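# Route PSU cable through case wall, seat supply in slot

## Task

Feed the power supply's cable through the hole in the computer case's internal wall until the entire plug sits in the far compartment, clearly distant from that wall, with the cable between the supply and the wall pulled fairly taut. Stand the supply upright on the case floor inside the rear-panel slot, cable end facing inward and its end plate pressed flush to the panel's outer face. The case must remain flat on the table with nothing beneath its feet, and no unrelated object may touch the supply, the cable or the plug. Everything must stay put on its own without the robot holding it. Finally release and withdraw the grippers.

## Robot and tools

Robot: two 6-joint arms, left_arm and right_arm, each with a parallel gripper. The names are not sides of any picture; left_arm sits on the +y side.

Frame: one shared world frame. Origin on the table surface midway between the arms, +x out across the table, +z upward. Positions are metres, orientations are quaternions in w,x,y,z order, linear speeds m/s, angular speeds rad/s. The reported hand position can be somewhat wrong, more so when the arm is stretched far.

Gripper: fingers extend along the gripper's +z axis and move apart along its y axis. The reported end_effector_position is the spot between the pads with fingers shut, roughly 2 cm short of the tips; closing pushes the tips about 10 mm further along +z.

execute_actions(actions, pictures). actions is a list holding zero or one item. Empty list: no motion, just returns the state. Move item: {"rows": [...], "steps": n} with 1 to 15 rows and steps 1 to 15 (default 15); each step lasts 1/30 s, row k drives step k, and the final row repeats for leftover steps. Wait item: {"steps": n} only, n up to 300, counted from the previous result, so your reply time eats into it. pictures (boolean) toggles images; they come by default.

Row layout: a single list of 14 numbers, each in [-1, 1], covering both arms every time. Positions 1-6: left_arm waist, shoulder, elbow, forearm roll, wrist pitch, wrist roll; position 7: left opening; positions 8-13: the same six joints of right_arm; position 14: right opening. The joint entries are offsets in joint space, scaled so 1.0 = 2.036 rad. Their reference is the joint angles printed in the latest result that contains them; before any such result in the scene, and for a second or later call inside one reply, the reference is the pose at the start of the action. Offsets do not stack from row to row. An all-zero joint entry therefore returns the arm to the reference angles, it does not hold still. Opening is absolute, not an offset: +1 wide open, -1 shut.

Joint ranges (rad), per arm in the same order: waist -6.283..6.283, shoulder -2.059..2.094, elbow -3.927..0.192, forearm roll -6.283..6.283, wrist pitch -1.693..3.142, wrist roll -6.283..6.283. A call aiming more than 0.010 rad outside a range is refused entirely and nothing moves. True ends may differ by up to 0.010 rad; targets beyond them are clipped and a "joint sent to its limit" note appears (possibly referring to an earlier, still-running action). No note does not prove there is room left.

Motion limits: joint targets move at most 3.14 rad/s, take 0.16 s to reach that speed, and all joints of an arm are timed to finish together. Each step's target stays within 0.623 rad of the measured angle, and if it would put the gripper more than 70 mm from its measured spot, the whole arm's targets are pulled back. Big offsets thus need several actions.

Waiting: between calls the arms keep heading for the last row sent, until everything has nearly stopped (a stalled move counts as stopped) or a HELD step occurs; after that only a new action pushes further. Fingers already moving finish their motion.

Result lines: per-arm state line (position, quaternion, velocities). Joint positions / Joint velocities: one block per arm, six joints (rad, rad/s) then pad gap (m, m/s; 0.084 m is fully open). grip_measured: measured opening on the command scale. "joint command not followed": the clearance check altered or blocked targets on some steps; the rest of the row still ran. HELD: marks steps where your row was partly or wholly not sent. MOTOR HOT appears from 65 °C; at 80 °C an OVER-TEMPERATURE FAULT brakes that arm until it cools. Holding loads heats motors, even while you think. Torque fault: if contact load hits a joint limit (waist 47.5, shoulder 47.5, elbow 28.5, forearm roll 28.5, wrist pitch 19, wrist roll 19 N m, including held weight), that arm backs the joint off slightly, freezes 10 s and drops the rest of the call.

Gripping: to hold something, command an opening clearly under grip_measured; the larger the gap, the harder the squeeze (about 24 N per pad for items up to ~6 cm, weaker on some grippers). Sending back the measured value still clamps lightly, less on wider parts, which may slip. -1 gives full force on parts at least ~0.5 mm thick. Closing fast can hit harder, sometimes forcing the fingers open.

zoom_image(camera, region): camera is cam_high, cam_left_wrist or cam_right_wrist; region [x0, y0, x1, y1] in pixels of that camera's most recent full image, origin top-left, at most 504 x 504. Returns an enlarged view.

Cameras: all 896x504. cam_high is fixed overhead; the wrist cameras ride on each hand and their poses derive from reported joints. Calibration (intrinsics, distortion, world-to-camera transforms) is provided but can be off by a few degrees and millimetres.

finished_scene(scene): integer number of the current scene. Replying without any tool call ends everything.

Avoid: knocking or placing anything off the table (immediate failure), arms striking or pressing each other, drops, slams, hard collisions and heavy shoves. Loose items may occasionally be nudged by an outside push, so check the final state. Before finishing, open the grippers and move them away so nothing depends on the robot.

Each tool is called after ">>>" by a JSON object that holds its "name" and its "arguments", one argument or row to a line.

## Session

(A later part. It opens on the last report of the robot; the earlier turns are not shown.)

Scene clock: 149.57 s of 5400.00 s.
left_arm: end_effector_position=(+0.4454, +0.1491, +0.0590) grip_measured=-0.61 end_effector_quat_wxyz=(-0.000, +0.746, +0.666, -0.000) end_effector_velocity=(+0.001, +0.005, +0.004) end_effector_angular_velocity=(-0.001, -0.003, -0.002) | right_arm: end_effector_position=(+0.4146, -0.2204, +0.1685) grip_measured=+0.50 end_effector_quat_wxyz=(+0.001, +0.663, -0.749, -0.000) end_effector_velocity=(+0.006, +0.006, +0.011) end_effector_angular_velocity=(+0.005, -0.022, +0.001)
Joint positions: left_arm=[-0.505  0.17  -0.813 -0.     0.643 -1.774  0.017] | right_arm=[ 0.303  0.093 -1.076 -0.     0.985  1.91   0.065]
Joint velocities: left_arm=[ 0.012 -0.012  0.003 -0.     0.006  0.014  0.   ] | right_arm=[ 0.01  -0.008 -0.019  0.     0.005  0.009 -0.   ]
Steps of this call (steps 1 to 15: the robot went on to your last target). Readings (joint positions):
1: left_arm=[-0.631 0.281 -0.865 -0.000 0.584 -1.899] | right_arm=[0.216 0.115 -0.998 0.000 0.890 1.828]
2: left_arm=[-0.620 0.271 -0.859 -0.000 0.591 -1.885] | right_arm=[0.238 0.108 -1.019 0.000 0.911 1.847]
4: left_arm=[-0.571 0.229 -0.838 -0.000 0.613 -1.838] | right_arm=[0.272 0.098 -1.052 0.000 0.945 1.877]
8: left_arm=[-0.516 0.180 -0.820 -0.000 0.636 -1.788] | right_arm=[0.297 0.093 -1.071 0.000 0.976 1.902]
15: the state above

>>> {"name": "execute_actions", "arguments": {
  "actions": [
    {"rows": [[0,0,0,0,0,0,-1,0.131,0.1056,-0.1419,0,0.0354,0.1282,-0.3],[0,0,0,0,0,0,-1,0.131,0.1056,-0.1419,0,0.0354,0.1282,-0.3],[0,0,0,0,0,0,-1,0.131,0.1056,-0.1419,0,0.0354,0.1282,-0.3],[0,0,0,0,0,0,-1,0.131,0.1056,-0.1419,0,0.0354,0.1282,-0.3],[0,0,0,0,0,0,-1,0.131,0.1056,-0.1419,0,0.0354,0.1282,-0.3],[0,0,0,0,0,0,-1,0.131,0.1056,-0.1419,0,0.0354,0.1282,-0.3],[0.0568,-0.0973,-0.0295,0,0.1267,0.057,-1,0.131,0.1056,-0.1419,0,0.0354,0.1282,-0.3]], "steps": 15}
  ],
  "pictures": false
}}

>>> {"name": "execute_actions", "arguments": {
  "actions": [
    {"steps": 18}
  ]
}}

Scene clock: 154.70 s of 5400.00 s.
left_arm: end_effector_position=(+0.4558, +0.1866, +0.1293) grip_measured=-0.61 end_effector_quat_wxyz=(+0.003, +0.745, +0.667, +0.002) end_effector_velocity=(+0.011, +0.140, +0.256) end_effector_angular_velocity=(-0.009, -0.049, +0.012) | right_arm: end_effector_position=(+0.4290, -0.0771, +0.1697) grip_measured=+0.50 end_effector_quat_wxyz=(-0.000, +0.666, -0.746, -0.000) end_effector_velocity=(-0.006, +0.089, -0.007) end_effector_angular_velocity=(-0.013, +0.014, -0.024)
Joint positions: left_arm=[-0.418  0.019 -0.861 -0.     0.835 -1.687  0.017] | right_arm=[ 0.556  0.295 -1.347  0.001  1.052  2.154  0.065]
Joint velocities: left_arm=[ 0.314 -0.547 -0.169  0.001  0.667  0.302 -0.   ] | right_arm=[ 0.153  0.14  -0.179 -0.006  0.057  0.18  -0.   ]
Steps of this call (steps 1 to 15: the robot went on to your last target; steps 16 to 90: nothing new was sent; then 1.63 s passed at rest; steps 91 to 105: all 15 steps of this action). Readings (joint positions):
91: left_arm=[-0.503 0.169 -0.812 -0.000 0.644 -1.772] | right_arm=[0.305 0.092 -1.078 0.000 0.986 1.911]
92: left_arm=[-0.504 0.169 -0.813 -0.000 0.644 -1.772] | right_arm=[0.307 0.095 -1.082 -0.000 0.987 1.915]
94: left_arm=[-0.504 0.170 -0.813 -0.000 0.643 -1.773] | right_arm=[0.336 0.121 -1.117 -0.001 0.998 1.948]
98: left_arm=[-0.504 0.168 -0.813 -0.000 0.648 -1.771] | right_arm=[0.436 0.199 -1.221 0.000 1.020 2.039]
105: the state above

Scene clock: 155.30 s of 5400.00 s.
left_arm: end_effector_position=(+0.4525, +0.1998, +0.1491) grip_measured=-0.61 end_effector_quat_wxyz=(-0.000, +0.746, +0.666, -0.000) end_effector_velocity=(+0.000, +0.000, +0.001) end_effector_angular_velocity=(-0.000, -0.002, -0.000) | right_arm: end_effector_position=(+0.4292, -0.0690, +0.1699) grip_measured=+0.50 end_effector_quat_wxyz=(-0.000, +0.665, -0.747, +0.000) end_effector_velocity=(-0.001, +0.001, -0.001) end_effector_angular_velocity=(-0.000, +0.001, +0.001)
Joint positions: left_arm=[-0.39  -0.027 -0.873 -0.     0.901 -1.658  0.017] | right_arm=[ 0.569  0.308 -1.365 -0.     1.057  2.171  0.065]
Joint velocities: left_arm=[ 0.001 -0.003 -0.001 -0.     0.002  0.001  0.   ] | right_arm=[ 0.002  0.002 -0.     0.     0.     0.001  0.   ]
Steps of this call (steps 1 to 18: the robot went on to your last target). Readings (joint positions):
1: left_arm=[-0.409 0.003 -0.866 -0.000 0.854 -1.678] | right_arm=[0.560 0.299 -1.352 0.000 1.054 2.159]
2: left_arm=[-0.403 -0.007 -0.869 -0.000 0.868 -1.672] | right_arm=[0.562 0.301 -1.355 0.000 1.055 2.162]
4: left_arm=[-0.396 -0.018 -0.870 -0.000 0.885 -1.665] | right_arm=[0.565 0.304 -1.360 -0.000 1.056 2.166]
8: left_arm=[-0.392 -0.024 -0.871 -0.000 0.897 -1.659] | right_arm=[0.567 0.306 -1.364 -0.000 1.057 2.170]
18: the state above
camera_calibration (this result's frames):
cam_left_wrist: T_world_to_cam=[[0.990628, -0.134556, -0.0234497, -0.382584], [-0.134484, -0.990905, 0.00463929, 0.327033], [-0.0238607, -0.0014422, -0.999714, 0.287975], [0, 0, 0, 1]] pos_world=[0.429851, 0.272994, 0.277404]
cam_right_wrist: T_world_to_cam=[[-0.993061, 0.116063, -0.0189756, 0.473638], [0.116158, 0.993223, -0.00395156, 0.0864618], [0.0183884, -0.0061283, -0.999812, 0.291948], [0, 0, 0, 1]] pos_world=[0.454939, -0.139059, 0.301222]

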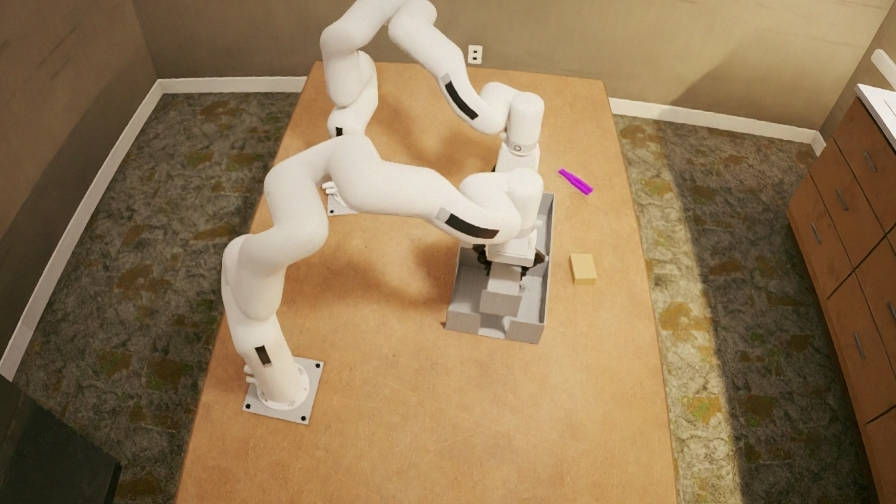

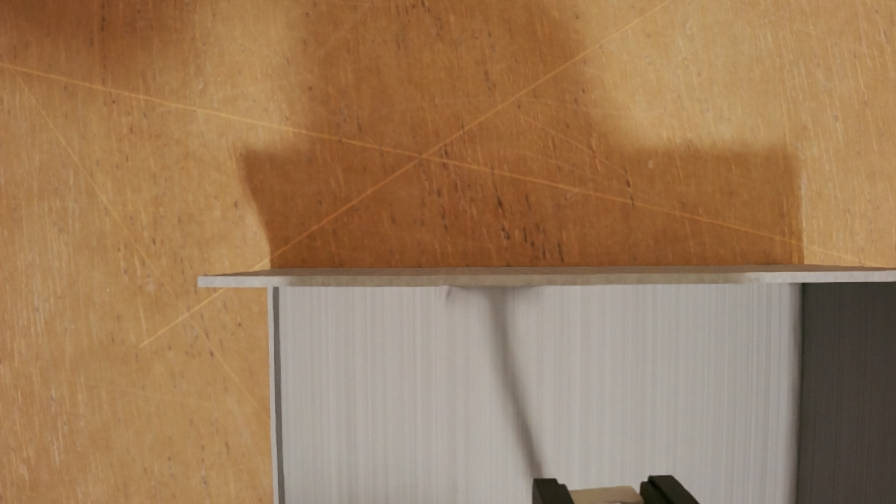

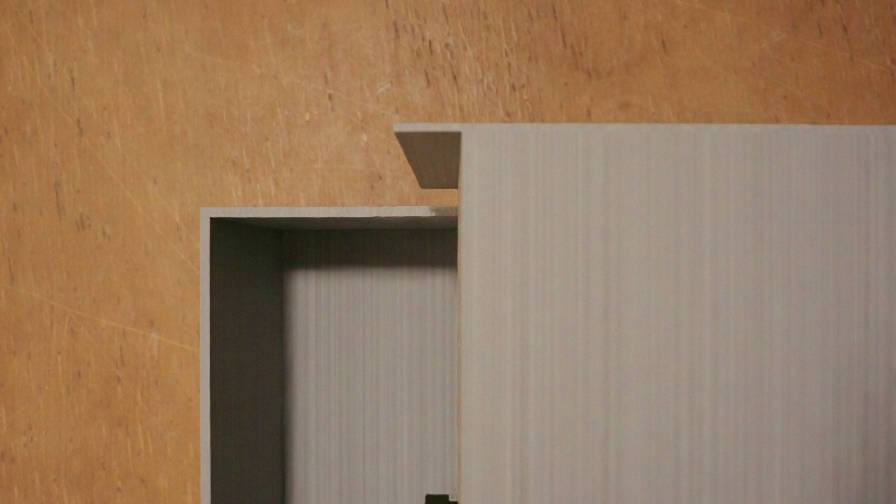

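>>> {"name": "execute_actions", "arguments": {
  "actions": [
    {"rows": [[0,0,0,0,0,0,-1,0.0003,0.0065,0.0202,0,-0.0268,0,-0.3]], "steps": 15}
  ]
}}

Scene clock: 160.10 s of 5400.00 s.
left_arm: end_effector_position=(+0.4525, +0.1998, +0.1491) grip_measured=-0.61 end_effector_quat_wxyz=(-0.000, +0.746, +0.666, -0.000) end_effector_velocity=(-0.000, -0.000, -0.000) end_effector_angular_velocity=(+0.000, +0.000, +0.001) | right_arm: end_effector_position=(+0.4273, -0.0697, +0.1509) grip_measured=+0.50 end_effector_quat_wxyz=(-0.001, +0.665, -0.747, +0.000) end_effector_velocity=(-0.004, -0.002, -0.007) end_effector_angular_velocity=(-0.006, +0.012, +0.000)
Joint positions: left_arm=[-0.39  -0.027 -0.873 -0.     0.901 -1.658  0.017] | right_arm=[ 0.57   0.32  -1.326 -0.     1.003  2.171  0.065]
Joint velocities: left_arm=[-0.001  0.    -0.     0.     0.    -0.001 -0.   ] | right_arm=[ 0.     0.005  0.013  0.    -0.003 -0.    -0.   ]
Steps of this call (steps 1 to 15: the robot went on to your last target; steps 16 to 90: nothing new was sent; then 1.30 s passed at rest; steps 91 to 105: all 15 steps of this action). Readings (joint positions):
91: left_arm=[-0.390 -0.028 -0.873 -0.000 0.901 -1.658] | right_arm=[0.570 0.308 -1.365 -0.000 1.057 2.171]
92: left_arm=[-0.390 -0.028 -0.873 -0.000 0.901 -1.658] | right_arm=[0.570 0.308 -1.363 -0.000 1.053 2.171]
94: left_arm=[-0.390 -0.028 -0.873 -0.000 0.901 -1.658] | right_arm=[0.570 0.312 -1.349 -0.000 1.031 2.171]
98: left_arm=[-0.390 -0.027 -0.873 -0.000 0.901 -1.658] | right_arm=[0.570 0.321 -1.326 -0.000 1.011 2.171]
105: the state above
camera_calibration (this result's frames):
cam_left_wrist: T_world_to_cam=[[0.99063, -0.134551, -0.0234164, -0.3826], [-0.134479, -0.990906, 0.00464153, 0.327032], [-0.023828, -0.00144902, -0.999715, 0.287974], [0, 0, 0, 1]] pos_world=[0.429855, 0.272996, 0.277415]
cam_right_wrist: T_world_to_cam=[[-0.993098, 0.115456, -0.0206653, 0.471661], [0.115538, 0.993299, -0.00280369, 0.0873425], [0.0202031, -0.00517197, -0.999783, 0.272305], [0, 0, 0, 1]] pos_world=[0.452813, -0.139805, 0.282238]

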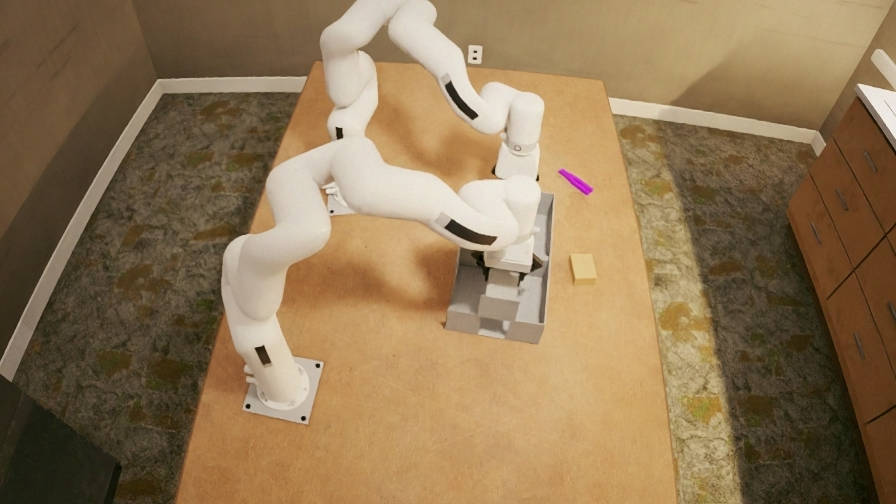

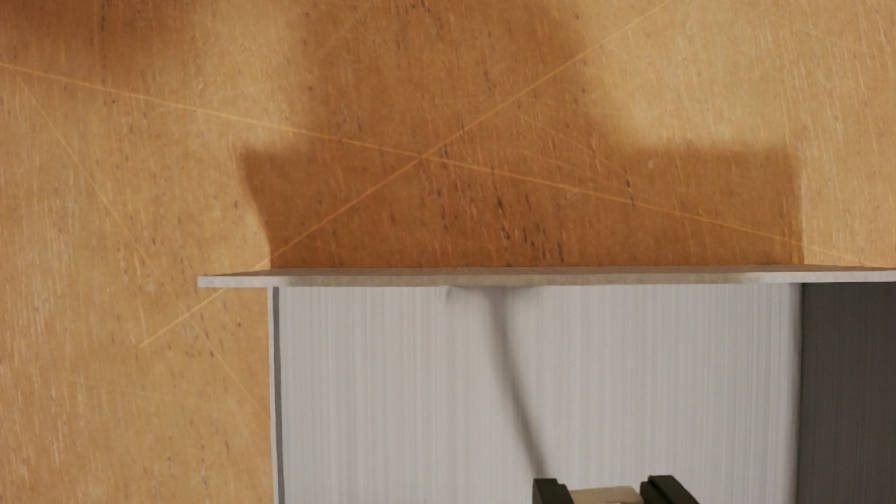

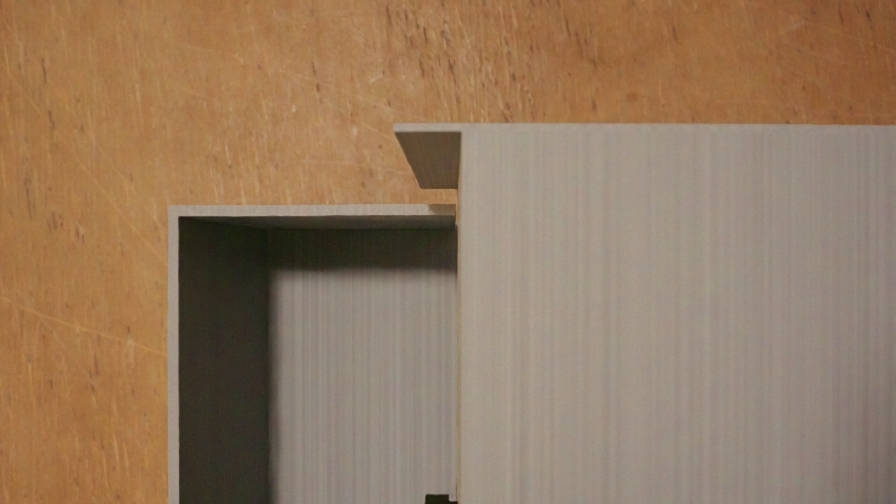

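>>> {"name": "zoom_image", "arguments": {
  "camera": "cam_right_wrist",
  "region": [380, 150, 500, 250]
}}

Region (380, 150, 500, 250) of cam_right_wrist's 896x504 image, scaled by 4.200, with more detail than that image has.

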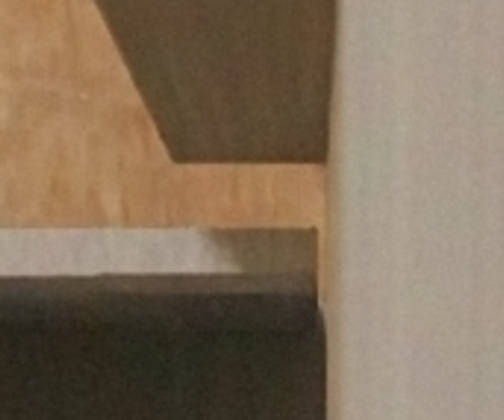

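>>> {"name": "execute_actions", "arguments": {
  "actions": [
    {"rows": [[0.02,0,0,0,0,0.02,-1,0,0,0.0025,0,-0.0007,0,-0.3],[0.02,0,0,0,0,0.02,-1,0,0,0.0025,0,-0.0007,0,-0.3],[0.02,0,0,0,0,0.02,-1,0,0,0.0025,0,-0.0007,0,-0.3],[0.02,0,0,0,0,0.02,-1,0,0.0092,0.0115,0,-0.0208,0,-0.3],[0.02,0,0,0,0,0.02,-1,0,0.0092,0.0115,0,-0.0208,0,-0.3],[0.04,0,-0.001,0,0,0.04,-1,0,0.0092,0.0115,0,-0.0208,0,-0.3],[0.04,0,-0.001,0,0,0.04,-1,0,0.0092,0.0115,0,-0.0208,0,-0.3],[0.04,0,-0.001,0,0,0.04,-1,0,0.0189,0.0199,0,-0.0373,0,-0.3],[0.04,0,-0.001,0,0,0.04,-1,0,0.0189,0.0199,0,-0.0373,0,-0.3],[0.04,0,-0.001,0,0,0.04,-1,0,0.0189,0.0199,0,-0.0373,0,-0.3],[0.04,0,-0.001,0,0,0.04,-1,0,0.0189,0.0199,0,-0.0373,0,-0.3],[0.06,0,-0.002,0,0,0.06,-1,0,0.030,0.0268,0,-0.0553,0,-0.3]], "steps": 15}
  ],
  "pictures": false
}}

>>> {"name": "execute_actions", "arguments": {
  "actions": [
    {"steps": 10}
  ]
}}

Scene clock: 169.67 s of 5400.00 s.
left_arm: end_effector_position=(+0.4601, +0.2422, +0.1502) grip_measured=-0.61 end_effector_quat_wxyz=(+0.001, +0.746, +0.666, +0.000) end_effector_velocity=(+0.018, +0.119, +0.006) end_effector_angular_velocity=(-0.000, -0.015, +0.032) | right_arm: end_effector_position=(+0.4267, -0.0701, +0.1144) grip_measured=+0.50 end_effector_quat_wxyz=(-0.001, +0.665, -0.747, +0.000) end_effector_velocity=(-0.010, -0.003, -0.115) end_effector_angular_velocity=(-0.018, +0.033, +0.003)
Joint positions: left_arm=[-0.292 -0.027 -0.875 -0.     0.901 -1.559  0.017] | right_arm=[ 0.57   0.367 -1.281 -0.     0.914  2.171  0.065]
Joint velocities: left_arm=[ 0.273 -0.001 -0.013  0.001 -0.001  0.24  -0.   ] | right_arm=[ 0.003  0.161  0.112 -0.    -0.236 -0.     0.   ]
Steps of this call (steps 1 to 15: the robot went on to your last target; steps 16 to 90: nothing new was sent; then 6.07 s passed at rest; steps 91 to 105: all 15 steps of this action). Readings (joint positions):
91: left_arm=[-0.390 -0.027 -0.873 -0.000 0.901 -1.657] | right_arm=[0.570 0.321 -1.324 -0.000 1.003 2.171]
92: left_arm=[-0.387 -0.027 -0.873 -0.000 0.901 -1.653] | right_arm=[0.570 0.321 -1.324 -0.000 1.002 2.171]
94: left_arm=[-0.370 -0.027 -0.873 -0.000 0.901 -1.638] | right_arm=[0.570 0.320 -1.322 -0.000 1.002 2.171]
98: left_arm=[-0.343 -0.027 -0.873 -0.000 0.901 -1.610] | right_arm=[0.570 0.332 -1.310 -0.000 0.975 2.171]
105: the state above

Scene clock: 170.00 s of 5400.00 s.
left_arm: end_effector_position=(+0.4614, +0.2521, +0.1506) grip_measured=-0.61 end_effector_quat_wxyz=(+0.001, +0.746, +0.666, +0.001) end_effector_velocity=(+0.001, +0.003, +0.001) end_effector_angular_velocity=(+0.000, -0.002, -0.001) | right_arm: end_effector_position=(+0.4262, -0.0702, +0.1050) grip_measured=+0.50 end_effector_quat_wxyz=(-0.000, +0.665, -0.747, +0.000) end_effector_velocity=(+0.000, -0.000, -0.003) end_effector_angular_velocity=(-0.001, -0.000, -0.001)
Joint positions: left_arm=[-0.269 -0.027 -0.876 -0.     0.901 -1.536  0.017] | right_arm=[ 0.57   0.38  -1.272  0.     0.891  2.171  0.065]
Joint velocities: left_arm=[ 0.007 -0.    -0.001  0.    -0.001  0.009 -0.   ] | right_arm=[-0.     0.005  0.004 -0.001 -0.008  0.001 -0.   ]
Steps of this call (steps 1 to 10: the robot went on to your last target). Readings (joint positions):
1: left_arm=[-0.284 -0.027 -0.876 -0.000 0.901 -1.552] | right_arm=[0.570 0.372 -1.278 -0.000 0.907 2.171]
2: left_arm=[-0.279 -0.027 -0.876 -0.000 0.901 -1.547] | right_arm=[0.570 0.375 -1.275 -0.000 0.902 2.170]
4: left_arm=[-0.273 -0.027 -0.876 -0.000 0.901 -1.541] | right_arm=[0.569 0.378 -1.273 -0.000 0.896 2.171]
8: left_arm=[-0.270 -0.027 -0.876 -0.000 0.901 -1.537] | right_arm=[0.570 0.380 -1.272 0.000 0.892 2.171]
10: the state above
camera_calibration (this result's frames):
cam_left_wrist: T_world_to_cam=[[0.990671, -0.134859, -0.0196118, -0.384894], [-0.134794, -0.990863, 0.00461751, 0.380205], [-0.0200553, -0.00193088, -0.999797, 0.288155], [0, 0, 0, 1]] pos_world=[0.438331, 0.325381, 0.278793]
cam_right_wrist: T_world_to_cam=[[-0.993122, 0.115573, -0.0187376, 0.469543], [0.115667, 0.99328, -0.004006, 0.087908], [0.0181487, -0.00614577, -0.999816, 0.227207], [0, 0, 0, 1]] pos_world=[0.452022, -0.140187, 0.236315]

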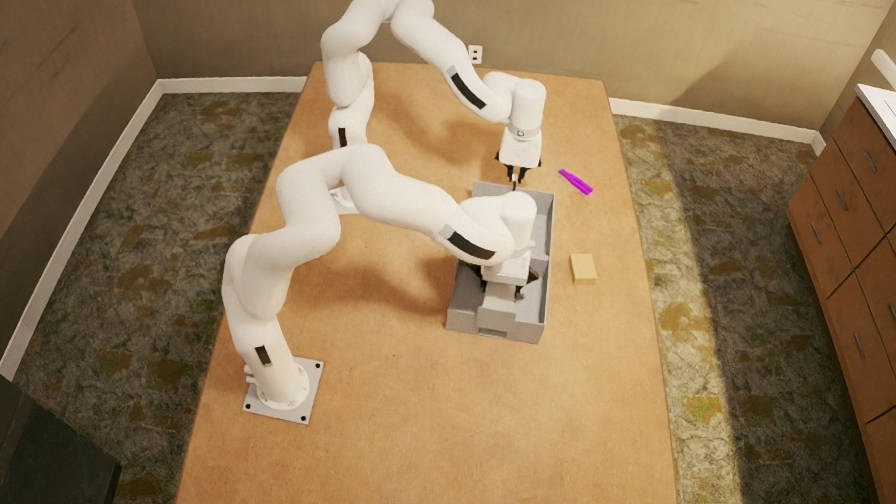

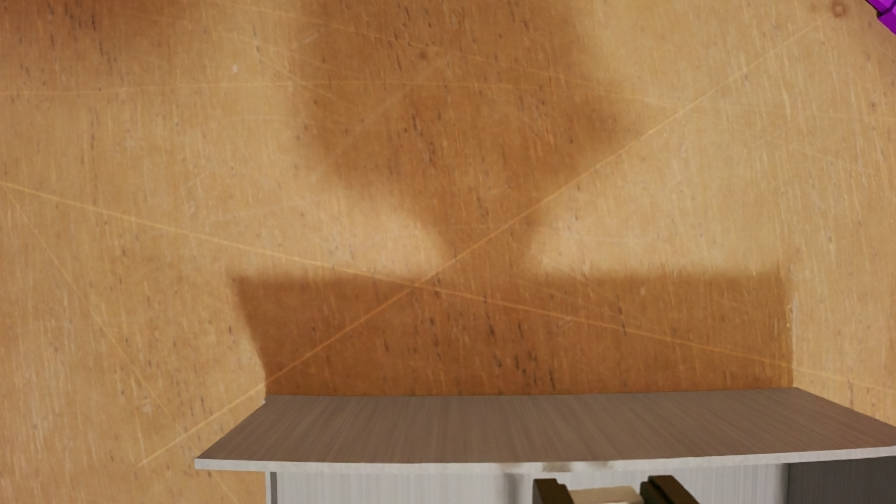

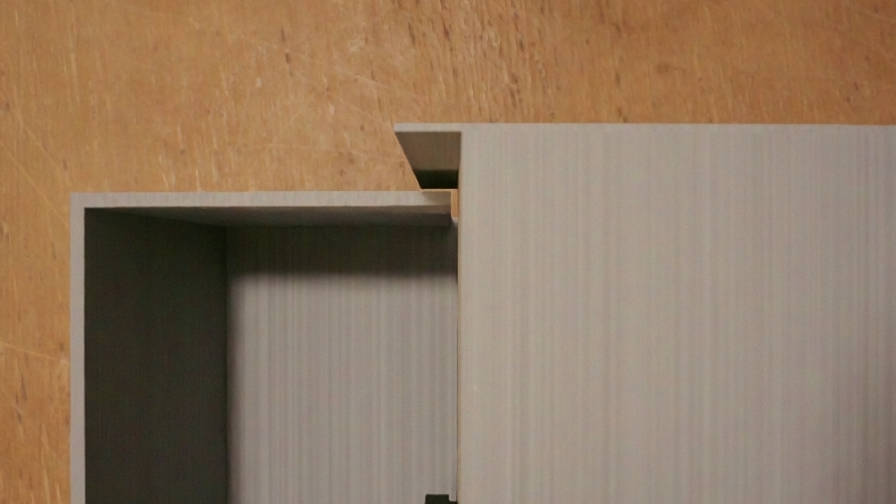

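>>> {"name": "execute_actions", "arguments": {
  "actions": [
    {"rows": [[0.03,0,0,0,0,0.03,-1,0,0,0,0,0,0,-0.3],[0.03,0,0,0,0,0.03,-1,0,0,0,0,0,0,-0.3],[0.03,0,0,0,0,0.03,-1,0,0,0,0,0,0,-0.3],[0.03,0,0,0,0,0.03,-1,0,0.0121,0.0063,0,-0.018,0,-0.3],[0.06,0,0,0,0,0.06,-1,0,0.0121,0.0063,0,-0.018,0,-0.3],[0.06,0,0,0,0,0.06,-1,0,0.0121,0.0063,0,-0.018,0,-0.3],[0.06,0,0,0,0,0.06,-1,0,0.0121,0.0063,0,-0.018,0,-0.3],[0.06,0,0,0,0,0.06,-1,0,0.0121,0.0063,0,-0.018,0,-0.3],[0.088,0,0,0,0,0.088,-1,0,0.0231,0.0103,0,-0.0329,0,-0.3],[0.088,0,0,0,0,0.088,-1,0,0.0231,0.0103,0,-0.0329,0,-0.3],[0.088,0,0,0,0,0.088,-1,0,0.0231,0.0103,0,-0.0329,0,-0.3],[0.088,0,0,0,0,0.088,-1,0,0.0231,0.0103,0,-0.0329,0,-0.3],[0.088,0,0,0,0,0.088,-1,0,0.0231,0.0103,0,-0.0329,0,-0.3],[0.088,0,0,0,0,0.088,-1,0,0.0343,0.014,0,-0.0478,0,-0.3]], "steps": 15}
  ],
  "pictures": false
}}

>>> {"name": "execute_actions", "arguments": {
  "actions": [
    {"steps": 12}
  ]
}}

Scene clock: 175.40 s of 5400.00 s.
left_arm: end_effector_position=(+0.4609, +0.3250, +0.1504) grip_measured=-0.61 end_effector_quat_wxyz=(+0.001, +0.746, +0.666, +0.001) end_effector_velocity=(-0.003, +0.061, +0.003) end_effector_angular_velocity=(+0.002, -0.009, -0.011) | right_arm: end_effector_position=(+0.4263, -0.0702, +0.0774) grip_measured=+0.50 end_effector_quat_wxyz=(+0.000, +0.665, -0.747, -0.000) end_effector_velocity=(+0.019, +0.011, -0.065) end_effector_angular_velocity=(+0.037, -0.063, -0.006)
Joint positions: left_arm=[-0.103 -0.027 -0.876 -0.     0.901 -1.371  0.017] | right_arm=[ 0.57   0.426 -1.252  0.     0.826  2.171  0.065]
Joint velocities: left_arm=[ 0.14  -0.002 -0.005  0.001 -0.002  0.15  -0.   ] | right_arm=[ 0.     0.134  0.025  0.005 -0.232  0.003 -0.   ]
Steps of this call (steps 1 to 30: the robot went on to your last target; steps 31 to 90: nothing new was sent; then 1.90 s passed at rest; steps 91 to 105: all 15 steps of this action). Readings (joint positions):
91: left_arm=[-0.268 -0.027 -0.877 -0.000 0.901 -1.535] | right_arm=[0.570 0.381 -1.271 -0.000 0.891 2.171]
92: left_arm=[-0.265 -0.027 -0.877 -0.000 0.901 -1.531] | right_arm=[0.570 0.381 -1.271 -0.000 0.891 2.171]
94: left_arm=[-0.242 -0.027 -0.877 -0.000 0.901 -1.508] | right_arm=[0.570 0.381 -1.271 0.000 0.891 2.171]
98: left_arm=[-0.188 -0.027 -0.876 -0.001 0.901 -1.455] | right_arm=[0.570 0.396 -1.265 0.000 0.866 2.171]
105: the state above

Scene clock: 175.80 s of 5400.00 s.
left_arm: end_effector_position=(+0.4606, +0.3304, +0.1505) grip_measured=-0.61 end_effector_quat_wxyz=(+0.001, +0.746, +0.666, +0.001) end_effector_velocity=(-0.000, +0.002, +0.000) end_effector_angular_velocity=(+0.000, -0.000, +0.003) | right_arm: end_effector_position=(+0.4260, -0.0702, +0.0637) grip_measured=+0.50 end_effector_quat_wxyz=(+0.000, +0.665, -0.747, -0.000) end_effector_velocity=(-0.001, -0.000, -0.003) end_effector_angular_velocity=(-0.000, +0.001, -0.000)
Joint positions: left_arm=[-0.09  -0.027 -0.876 -0.     0.901 -1.357  0.017] | right_arm=[ 0.57   0.449 -1.244  0.     0.795  2.171  0.065]
Joint velocities: left_arm=[ 0.004 -0.    -0.     0.     0.     0.001 -0.   ] | right_arm=[ 0.     0.004  0.003  0.    -0.006  0.001 -0.   ]
Steps of this call (steps 1 to 12: the robot went on to your last target). Readings (joint positions):
1: left_arm=[-0.099 -0.027 -0.876 -0.000 0.901 -1.367] | right_arm=[0.570 0.431 -1.251 0.000 0.818 2.171]
2: left_arm=[-0.096 -0.027 -0.876 -0.000 0.901 -1.364] | right_arm=[0.570 0.436 -1.249 0.000 0.811 2.171]
4: left_arm=[-0.093 -0.027 -0.876 -0.000 0.901 -1.361] | right_arm=[0.570 0.444 -1.245 -0.000 0.802 2.171]
8: left_arm=[-0.091 -0.027 -0.876 -0.000 0.901 -1.358] | right_arm=[0.570 0.449 -1.244 0.000 0.796 2.171]
12: the state above
camera_calibration (this result's frames):
cam_left_wrist: T_world_to_cam=[[0.990626, -0.135165, -0.0197453, -0.373395], [-0.135108, -0.990822, 0.00418066, 0.457919], [-0.0201291, -0.00147372, -0.999796, 0.288136], [0, 0, 0, 1]] pos_world=[0.437564, 0.403671, 0.27879]
cam_right_wrist: T_world_to_cam=[[-0.993124, 0.115649, -0.0181625, 0.468552], [0.115745, 0.993269, -0.00432621, 0.0878016], [0.0175399, -0.00639869, -0.999826, 0.18621], [0, 0, 0, 1]] pos_world=[0.451902, -0.140207, 0.195068]

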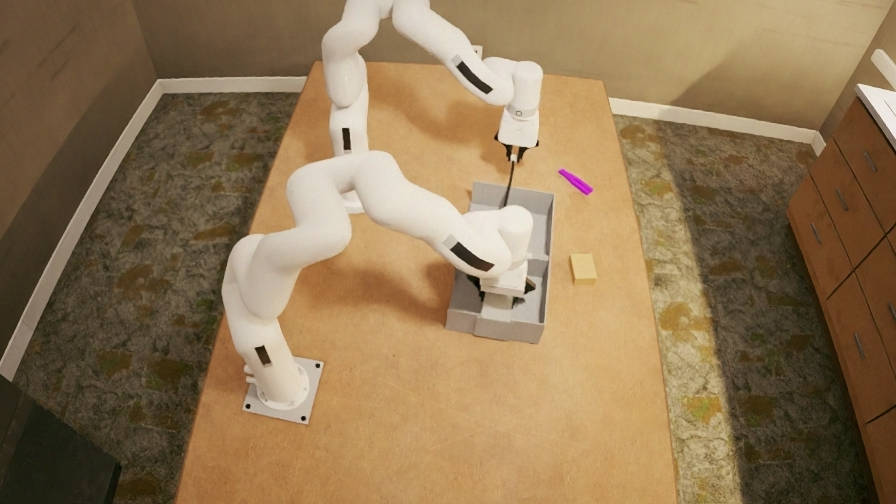

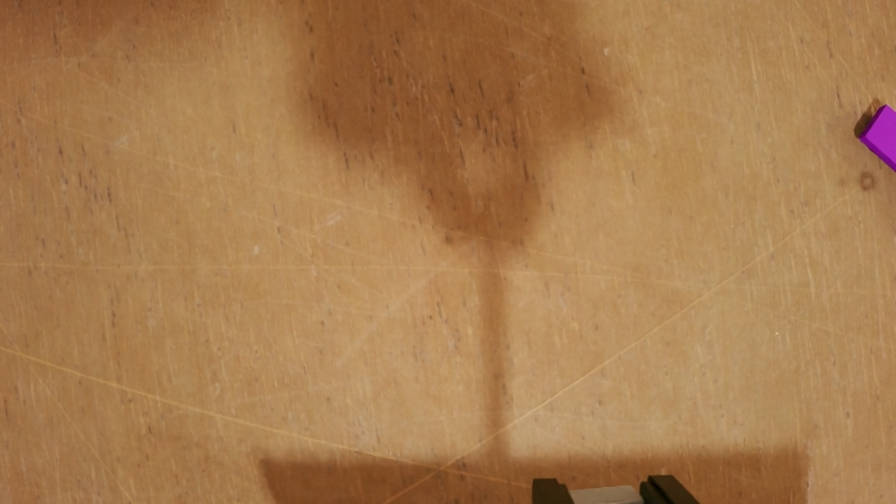

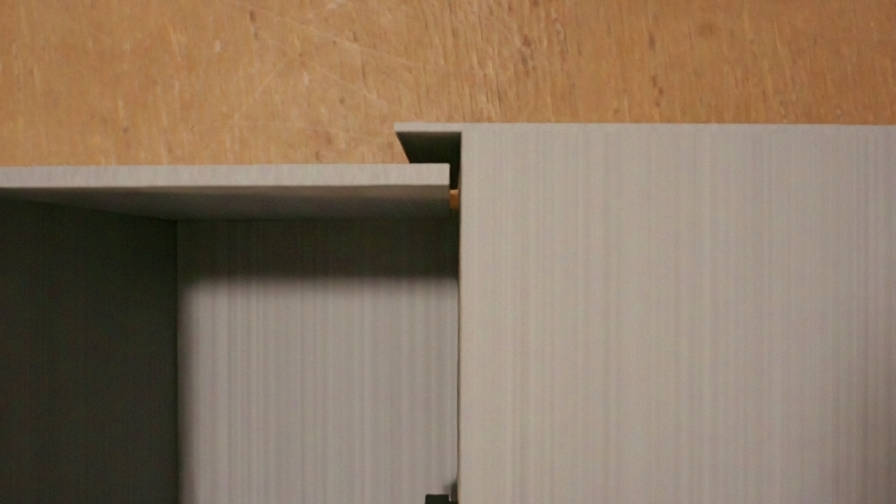

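>>> {"name": "execute_actions", "arguments": {
  "actions": [
    {"rows": [[0.044,0,0,0,0,0.044,-1,0.0037,0.0055,-0.0064,0,0.001,-0.0012,-0.3]], "steps": 15}
  ],
  "pictures": false
}}

>>> {"name": "execute_actions", "arguments": {
  "actions": [
    {"steps": 6}
  ]
}}

Scene clock: 181.53 s of 5400.00 s.
left_arm: end_effector_position=(+0.4553, +0.3690, +0.1508) grip_measured=-0.61 end_effector_quat_wxyz=(+0.001, +0.746, +0.666, +0.001) end_effector_velocity=(-0.002, +0.004, -0.001) end_effector_angular_velocity=(-0.001, +0.003, -0.003) | right_arm: end_effector_position=(+0.4265, -0.0660, +0.0621) grip_measured=+0.50 end_effector_quat_wxyz=(+0.001, +0.669, -0.744, -0.000) end_effector_velocity=(-0.000, +0.001, -0.001) end_effector_angular_velocity=(+0.000, +0.001, +0.001)
Joint positions: left_arm=[-0.002 -0.027 -0.877 -0.     0.901 -1.269  0.017] | right_arm=[ 0.577  0.46  -1.256 -0.     0.797  2.168  0.065]
Joint velocities: left_arm=[ 0.011  0.001  0.002 -0.     0.     0.014  0.   ] | right_arm=[ 0.001  0.002 -0.001  0.001 -0.001  0.    -0.   ]
Steps of this call (steps 1 to 30: the robot went on to your last target; steps 31 to 90: nothing new was sent; then 2.23 s passed at rest; steps 91 to 105: all 15 steps of this action). Readings (joint positions):
91: left_arm=[-0.090 -0.027 -0.876 -0.000 0.901 -1.357] | right_arm=[0.570 0.450 -1.243 0.000 0.794 2.171]
92: left_arm=[-0.087 -0.027 -0.876 -0.000 0.901 -1.353] | right_arm=[0.571 0.451 -1.245 0.000 0.795 2.170]
94: left_arm=[-0.058 -0.027 -0.876 -0.001 0.901 -1.322] | right_arm=[0.574 0.456 -1.250 0.000 0.796 2.170]
98: left_arm=[-0.012 -0.027 -0.876 -0.000 0.901 -1.281] | right_arm=[0.576 0.459 -1.255 -0.000 0.797 2.169]
105: the state above

Scene clock: 181.73 s of 5400.00 s.
left_arm: end_effector_position=(+0.4554, +0.3696, +0.1510) grip_measured=-0.61 end_effector_quat_wxyz=(+0.001, +0.746, +0.666, +0.002) end_effector_velocity=(-0.002, +0.000, -0.002) end_effector_angular_velocity=(-0.002, +0.005, -0.000) | right_arm: end_effector_position=(+0.4262, -0.0657, +0.0617) grip_measured=+0.50 end_effector_quat_wxyz=(+0.001, +0.669, -0.743, -0.000) end_effector_velocity=(+0.000, -0.001, +0.001) end_effector_angular_velocity=(+0.002, +0.001, -0.005)
Joint positions: left_arm=[-0.001 -0.028 -0.877 -0.     0.901 -1.268  0.017] | right_arm=[ 0.577  0.461 -1.256 -0.     0.797  2.168  0.065]
Joint velocities: left_arm=[ 0.001  0.001  0.003 -0.001  0.002  0.002  0.   ] | right_arm=[-0.002 -0.001 -0.     0.003  0.001  0.001 -0.   ]
Steps of this call (steps 1 to 6: the robot went on to your last target). Readings (joint positions):
1: left_arm=[-0.002 -0.027 -0.877 -0.000 0.901 -1.269] | right_arm=[0.577 0.461 -1.256 -0.000 0.797 2.168]
2: left_arm=[-0.001 -0.027 -0.877 -0.000 0.901 -1.268] | right_arm=[0.577 0.461 -1.256 -0.000 0.797 2.168]
4: left_arm=[-0.001 -0.028 -0.877 -0.000 0.901 -1.268] | right_arm=[0.577 0.461 -1.256 -0.000 0.797 2.168]
6: the state above
camera_calibration (this result's frames):
cam_left_wrist: T_world_to_cam=[[0.990677, -0.13497, -0.0185086, -0.363172], [-0.134933, -0.990849, 0.00323931, 0.496078], [-0.0187764, -0.000711688, -0.999823, 0.287637], [0, 0, 0, 1]] pos_world=[0.432125, 0.442726, 0.279257]
cam_right_wrist: T_world_to_cam=[[-0.994325, 0.105073, -0.016655, 0.467859], [0.105183, 0.994436, -0.00586116, 0.0879351], [0.0159465, -0.00757973, -0.999844, 0.184781], [0, 0, 0, 1]] pos_world=[0.453008, -0.135205, 0.19306]

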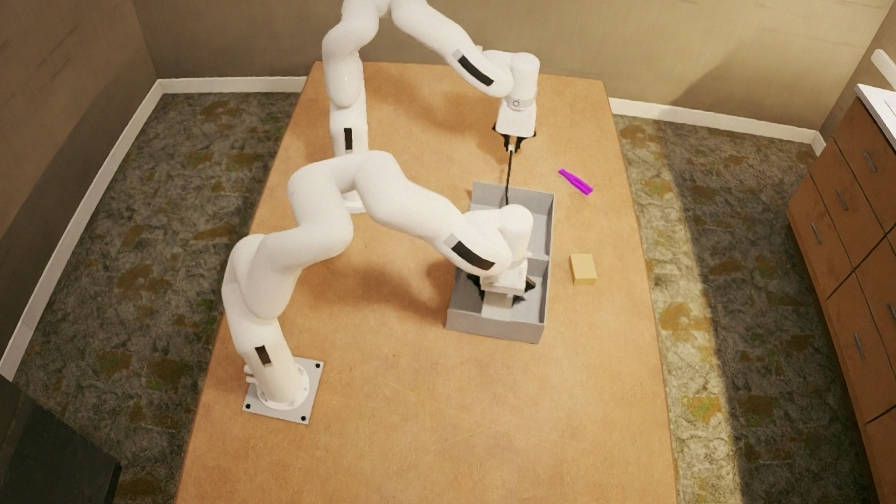

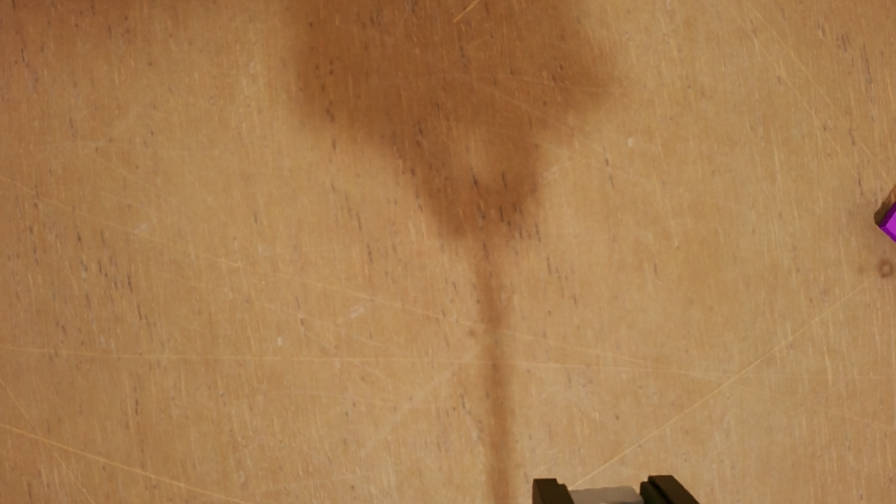

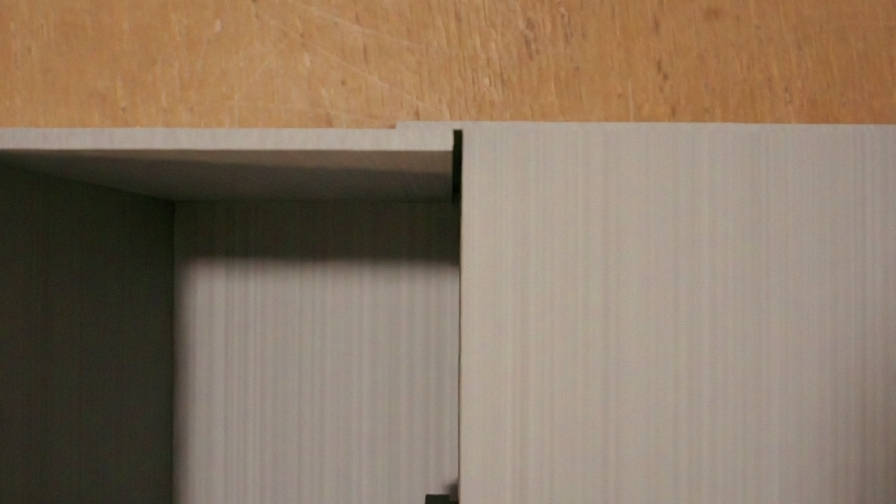

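>>> {"name": "execute_actions", "arguments": {
  "actions": [
    {"rows": [[-0.1313,0.0558,-0.0491,0,-0.0047,0.3875,-1,0,0,0,0,0,0,-0.3]], "steps": 15}
  ],
  "pictures": false
}}

>>> {"name": "execute_actions", "arguments": {
  "actions": [
    {"steps": 10}
  ],
  "pictures": false
}}

Scene clock: 194.33 s of 5400.00 s.
left_arm: end_effector_position=(+0.4887, +0.2619, +0.1404) grip_measured=-0.61 end_effector_quat_wxyz=(+0.000, +0.967, +0.255, -0.000) end_effector_velocity=(+0.021, -0.136, -0.016) end_effector_angular_velocity=(+0.000, +0.012, -1.246) | right_arm: end_effector_position=(+0.4264, -0.0654, +0.0620) grip_measured=+0.49 end_effector_quat_wxyz=(+0.001, +0.669, -0.743, -0.000) end_effector_velocity=(-0.001, -0.000, -0.001) end_effector_angular_velocity=(-0.001, +0.002, +0.001)
Joint positions: left_arm=[-0.243  0.075 -0.967 -0.     0.892 -0.569  0.017] | right_arm=[ 0.578  0.461 -1.256 -0.     0.797  2.168  0.065]
Joint velocities: left_arm=[-0.289  0.122 -0.102 -0.    -0.008  0.957 -0.   ] | right_arm=[-0.     0.     0.002  0.     0.    -0.002  0.   ]
Steps of this call (steps 1 to 15: the robot went on to your last target; steps 16 to 90: nothing new was sent; then 9.10 s passed at rest; steps 91 to 105: all 15 steps of this action). Readings (joint positions):
91: left_arm=[-0.001 -0.027 -0.876 -0.000 0.901 -1.268] | right_arm=[0.577 0.461 -1.257 0.000 0.797 2.168]
92: left_arm=[-0.002 -0.027 -0.877 -0.000 0.901 -1.263] | right_arm=[0.577 0.461 -1.257 0.000 0.797 2.168]
94: left_arm=[-0.018 -0.020 -0.884 -0.000 0.900 -1.222] | right_arm=[0.578 0.461 -1.256 -0.000 0.797 2.168]
98: left_arm=[-0.109 0.018 -0.918 -0.000 0.897 -0.999] | right_arm=[0.577 0.461 -1.256 -0.000 0.797 2.168]
105: the state above

Scene clock: 194.67 s of 5400.00 s.
left_arm: end_effector_position=(+0.4907, +0.2510, +0.1395) grip_measured=-0.61 end_effector_quat_wxyz=(+0.000, +0.980, +0.201, +0.000) end_effector_velocity=(+0.001, -0.005, -0.001) end_effector_angular_velocity=(-0.000, +0.000, -0.039) | right_arm: end_effector_position=(+0.4264, -0.0655, +0.0619) grip_measured=+0.50 end_effector_quat_wxyz=(+0.001, +0.669, -0.743, -0.000) end_effector_velocity=(+0.000, -0.000, -0.000) end_effector_angular_velocity=(-0.001, -0.000, +0.001)
Joint positions: left_arm=[-0.266  0.085 -0.977 -0.     0.891 -0.482  0.017] | right_arm=[ 0.578  0.461 -1.256 -0.     0.797  2.168  0.065]
Joint velocities: left_arm=[-0.011  0.005 -0.004 -0.    -0.001  0.028  0.   ] | right_arm=[-0.     0.    -0.    -0.001  0.    -0.     0.   ]
Steps of this call (steps 1 to 10: the robot went on to your last target). Readings (joint positions):
1: left_arm=[-0.251 0.079 -0.970 -0.000 0.892 -0.542] | right_arm=[0.578 0.461 -1.256 -0.000 0.797 2.168]
2: left_arm=[-0.256 0.081 -0.972 -0.000 0.892 -0.523] | right_arm=[0.578 0.461 -1.256 -0.000 0.797 2.168]
4: left_arm=[-0.261 0.083 -0.974 -0.000 0.891 -0.501] | right_arm=[0.578 0.461 -1.256 -0.000 0.797 2.168]
8: left_arm=[-0.265 0.085 -0.976 -0.000 0.891 -0.485] | right_arm=[0.578 0.461 -1.256 -0.000 0.797 2.168]
10: the state above

>>> {"name": "execute_actions", "arguments": {
  "actions": [
    {"rows": [[-0.0451,0.0643,-0.0201,0,-0.0437,0.2028,-1,0,0,0,0,0,0,-0.3]], "steps": 15}
  ],
  "pictures": false
}}

>>> {"name": "execute_actions", "arguments": {
  "actions": [
    {"steps": 8}
  ]
}}

Scene clock: 197.57 s of 5400.00 s.
left_arm: end_effector_position=(+0.5052, +0.2063, +0.1005) grip_measured=-0.61 end_effector_quat_wxyz=(-0.000, +0.999, -0.042, -0.000) end_effector_velocity=(+0.013, -0.013, -0.000) end_effector_angular_velocity=(-0.005, -0.031, -0.153) | right_arm: end_effector_position=(+0.4263, -0.0656, +0.0618) grip_measured=+0.50 end_effector_quat_wxyz=(+0.001, +0.669, -0.743, -0.000) end_effector_velocity=(+0.000, +0.000, +0.000) end_effector_angular_velocity=(-0.000, -0.000, +0.000)
Joint positions: left_arm=[-0.355  0.212 -1.017 -0.     0.805 -0.082  0.017] | right_arm=[ 0.577  0.461 -1.256 -0.     0.797  2.168  0.065]
Joint velocities: left_arm=[-0.021  0.024 -0.025 -0.    -0.031  0.132 -0.   ] | right_arm=[ 0.  0. -0. -0.  0.  0.  0.]
Steps of this call (steps 1 to 30: the robot went on to your last target; steps 31 to 72: nothing new was sent; steps 73 to 87: all 15 steps of this action). Readings (joint positions):
73: left_arm=[-0.268 0.086 -0.977 -0.000 0.891 -0.479] | right_arm=[0.577 0.461 -1.256 -0.000 0.797 2.168]
74: left_arm=[-0.268 0.087 -0.978 -0.000 0.890 -0.475] | right_arm=[0.577 0.461 -1.256 -0.000 0.797 2.168]
76: left_arm=[-0.276 0.098 -0.982 -0.000 0.881 -0.434] | right_arm=[0.577 0.461 -1.256 -0.000 0.797 2.168]
80: left_arm=[-0.325 0.169 -1.003 -0.000 0.835 -0.220] | right_arm=[0.577 0.461 -1.256 -0.000 0.797 2.168]
87: the state above

Scene clock: 197.83 s of 5400.00 s.
left_arm: end_effector_position=(+0.5055, +0.2051, +0.0995) grip_measured=-0.61 end_effector_quat_wxyz=(-0.000, +0.999, -0.049, -0.000) end_effector_velocity=(-0.000, -0.001, -0.002) end_effector_angular_velocity=(+0.000, +0.002, -0.011) | right_arm: end_effector_position=(+0.4263, -0.0656, +0.0618) grip_measured=+0.50 end_effector_quat_wxyz=(+0.001, +0.669, -0.743, -0.000) end_effector_velocity=(-0.001, -0.000, -0.000) end_effector_angular_velocity=(-0.000, +0.001, +0.000)
Joint positions: left_arm=[-0.358  0.216 -1.018 -0.     0.802 -0.07   0.017] | right_arm=[ 0.577  0.461 -1.256 -0.     0.797  2.168  0.065]
Joint velocities: left_arm=[-0.002  0.004 -0.001 -0.    -0.002  0.009  0.   ] | right_arm=[ 0.    -0.     0.001  0.     0.    -0.    -0.   ]
Steps of this call (steps 1 to 8: the robot went on to your last target). Readings (joint positions):
1: left_arm=[-0.356 0.213 -1.017 -0.000 0.804 -0.079] | right_arm=[0.577 0.461 -1.256 -0.000 0.797 2.168]
2: left_arm=[-0.356 0.214 -1.017 -0.000 0.803 -0.076] | right_arm=[0.577 0.461 -1.256 -0.000 0.797 2.168]
4: left_arm=[-0.357 0.215 -1.018 -0.000 0.803 -0.073] | right_arm=[0.577 0.461 -1.256 -0.000 0.797 2.168]
8: the state above
camera_calibration (this result's frames):
cam_left_wrist: T_world_to_cam=[[-0.119103, -0.992631, -0.0223428, 0.301328], [-0.992879, 0.11902, 0.00498089, 0.545925], [-0.00228494, 0.0227769, -0.999738, 0.223805], [0, 0, 0, 1]] pos_world=[0.578438, 0.229034, 0.22776]
cam_right_wrist: T_world_to_cam=[[-0.994325, 0.105011, -0.0170217, 0.467974], [0.10512, 0.994444, -0.00558378, 0.0878184], [0.0163408, -0.00734142, -0.99984, 0.184793], [0, 0, 0, 1]] pos_world=[0.453068, -0.135116, 0.193219]

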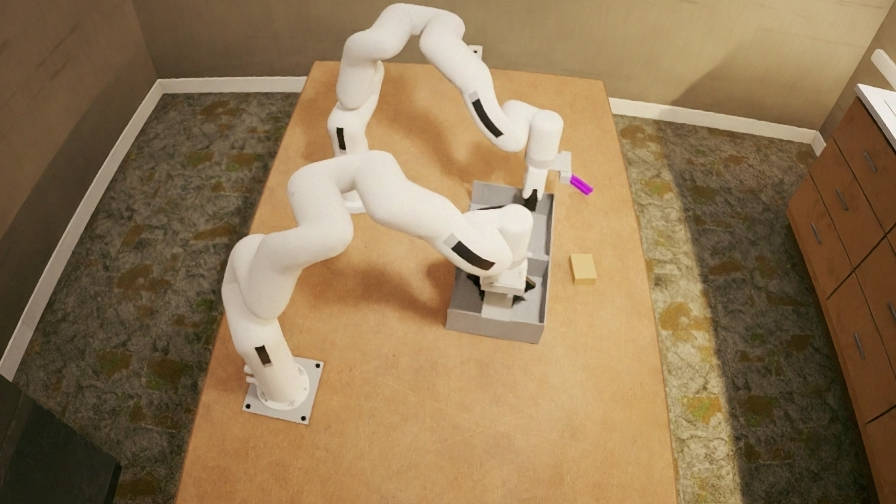

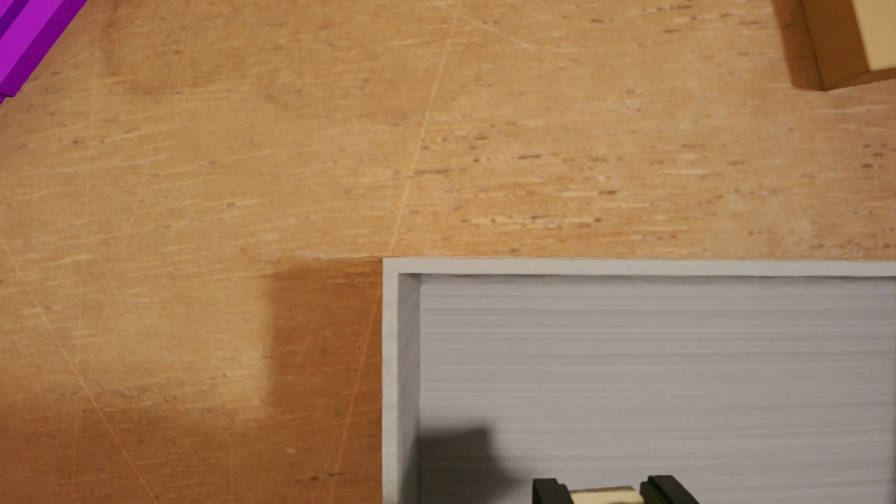

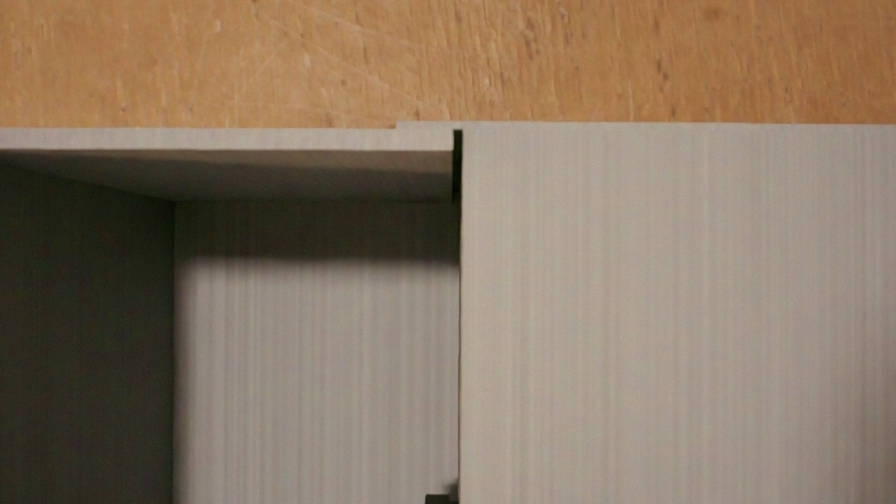

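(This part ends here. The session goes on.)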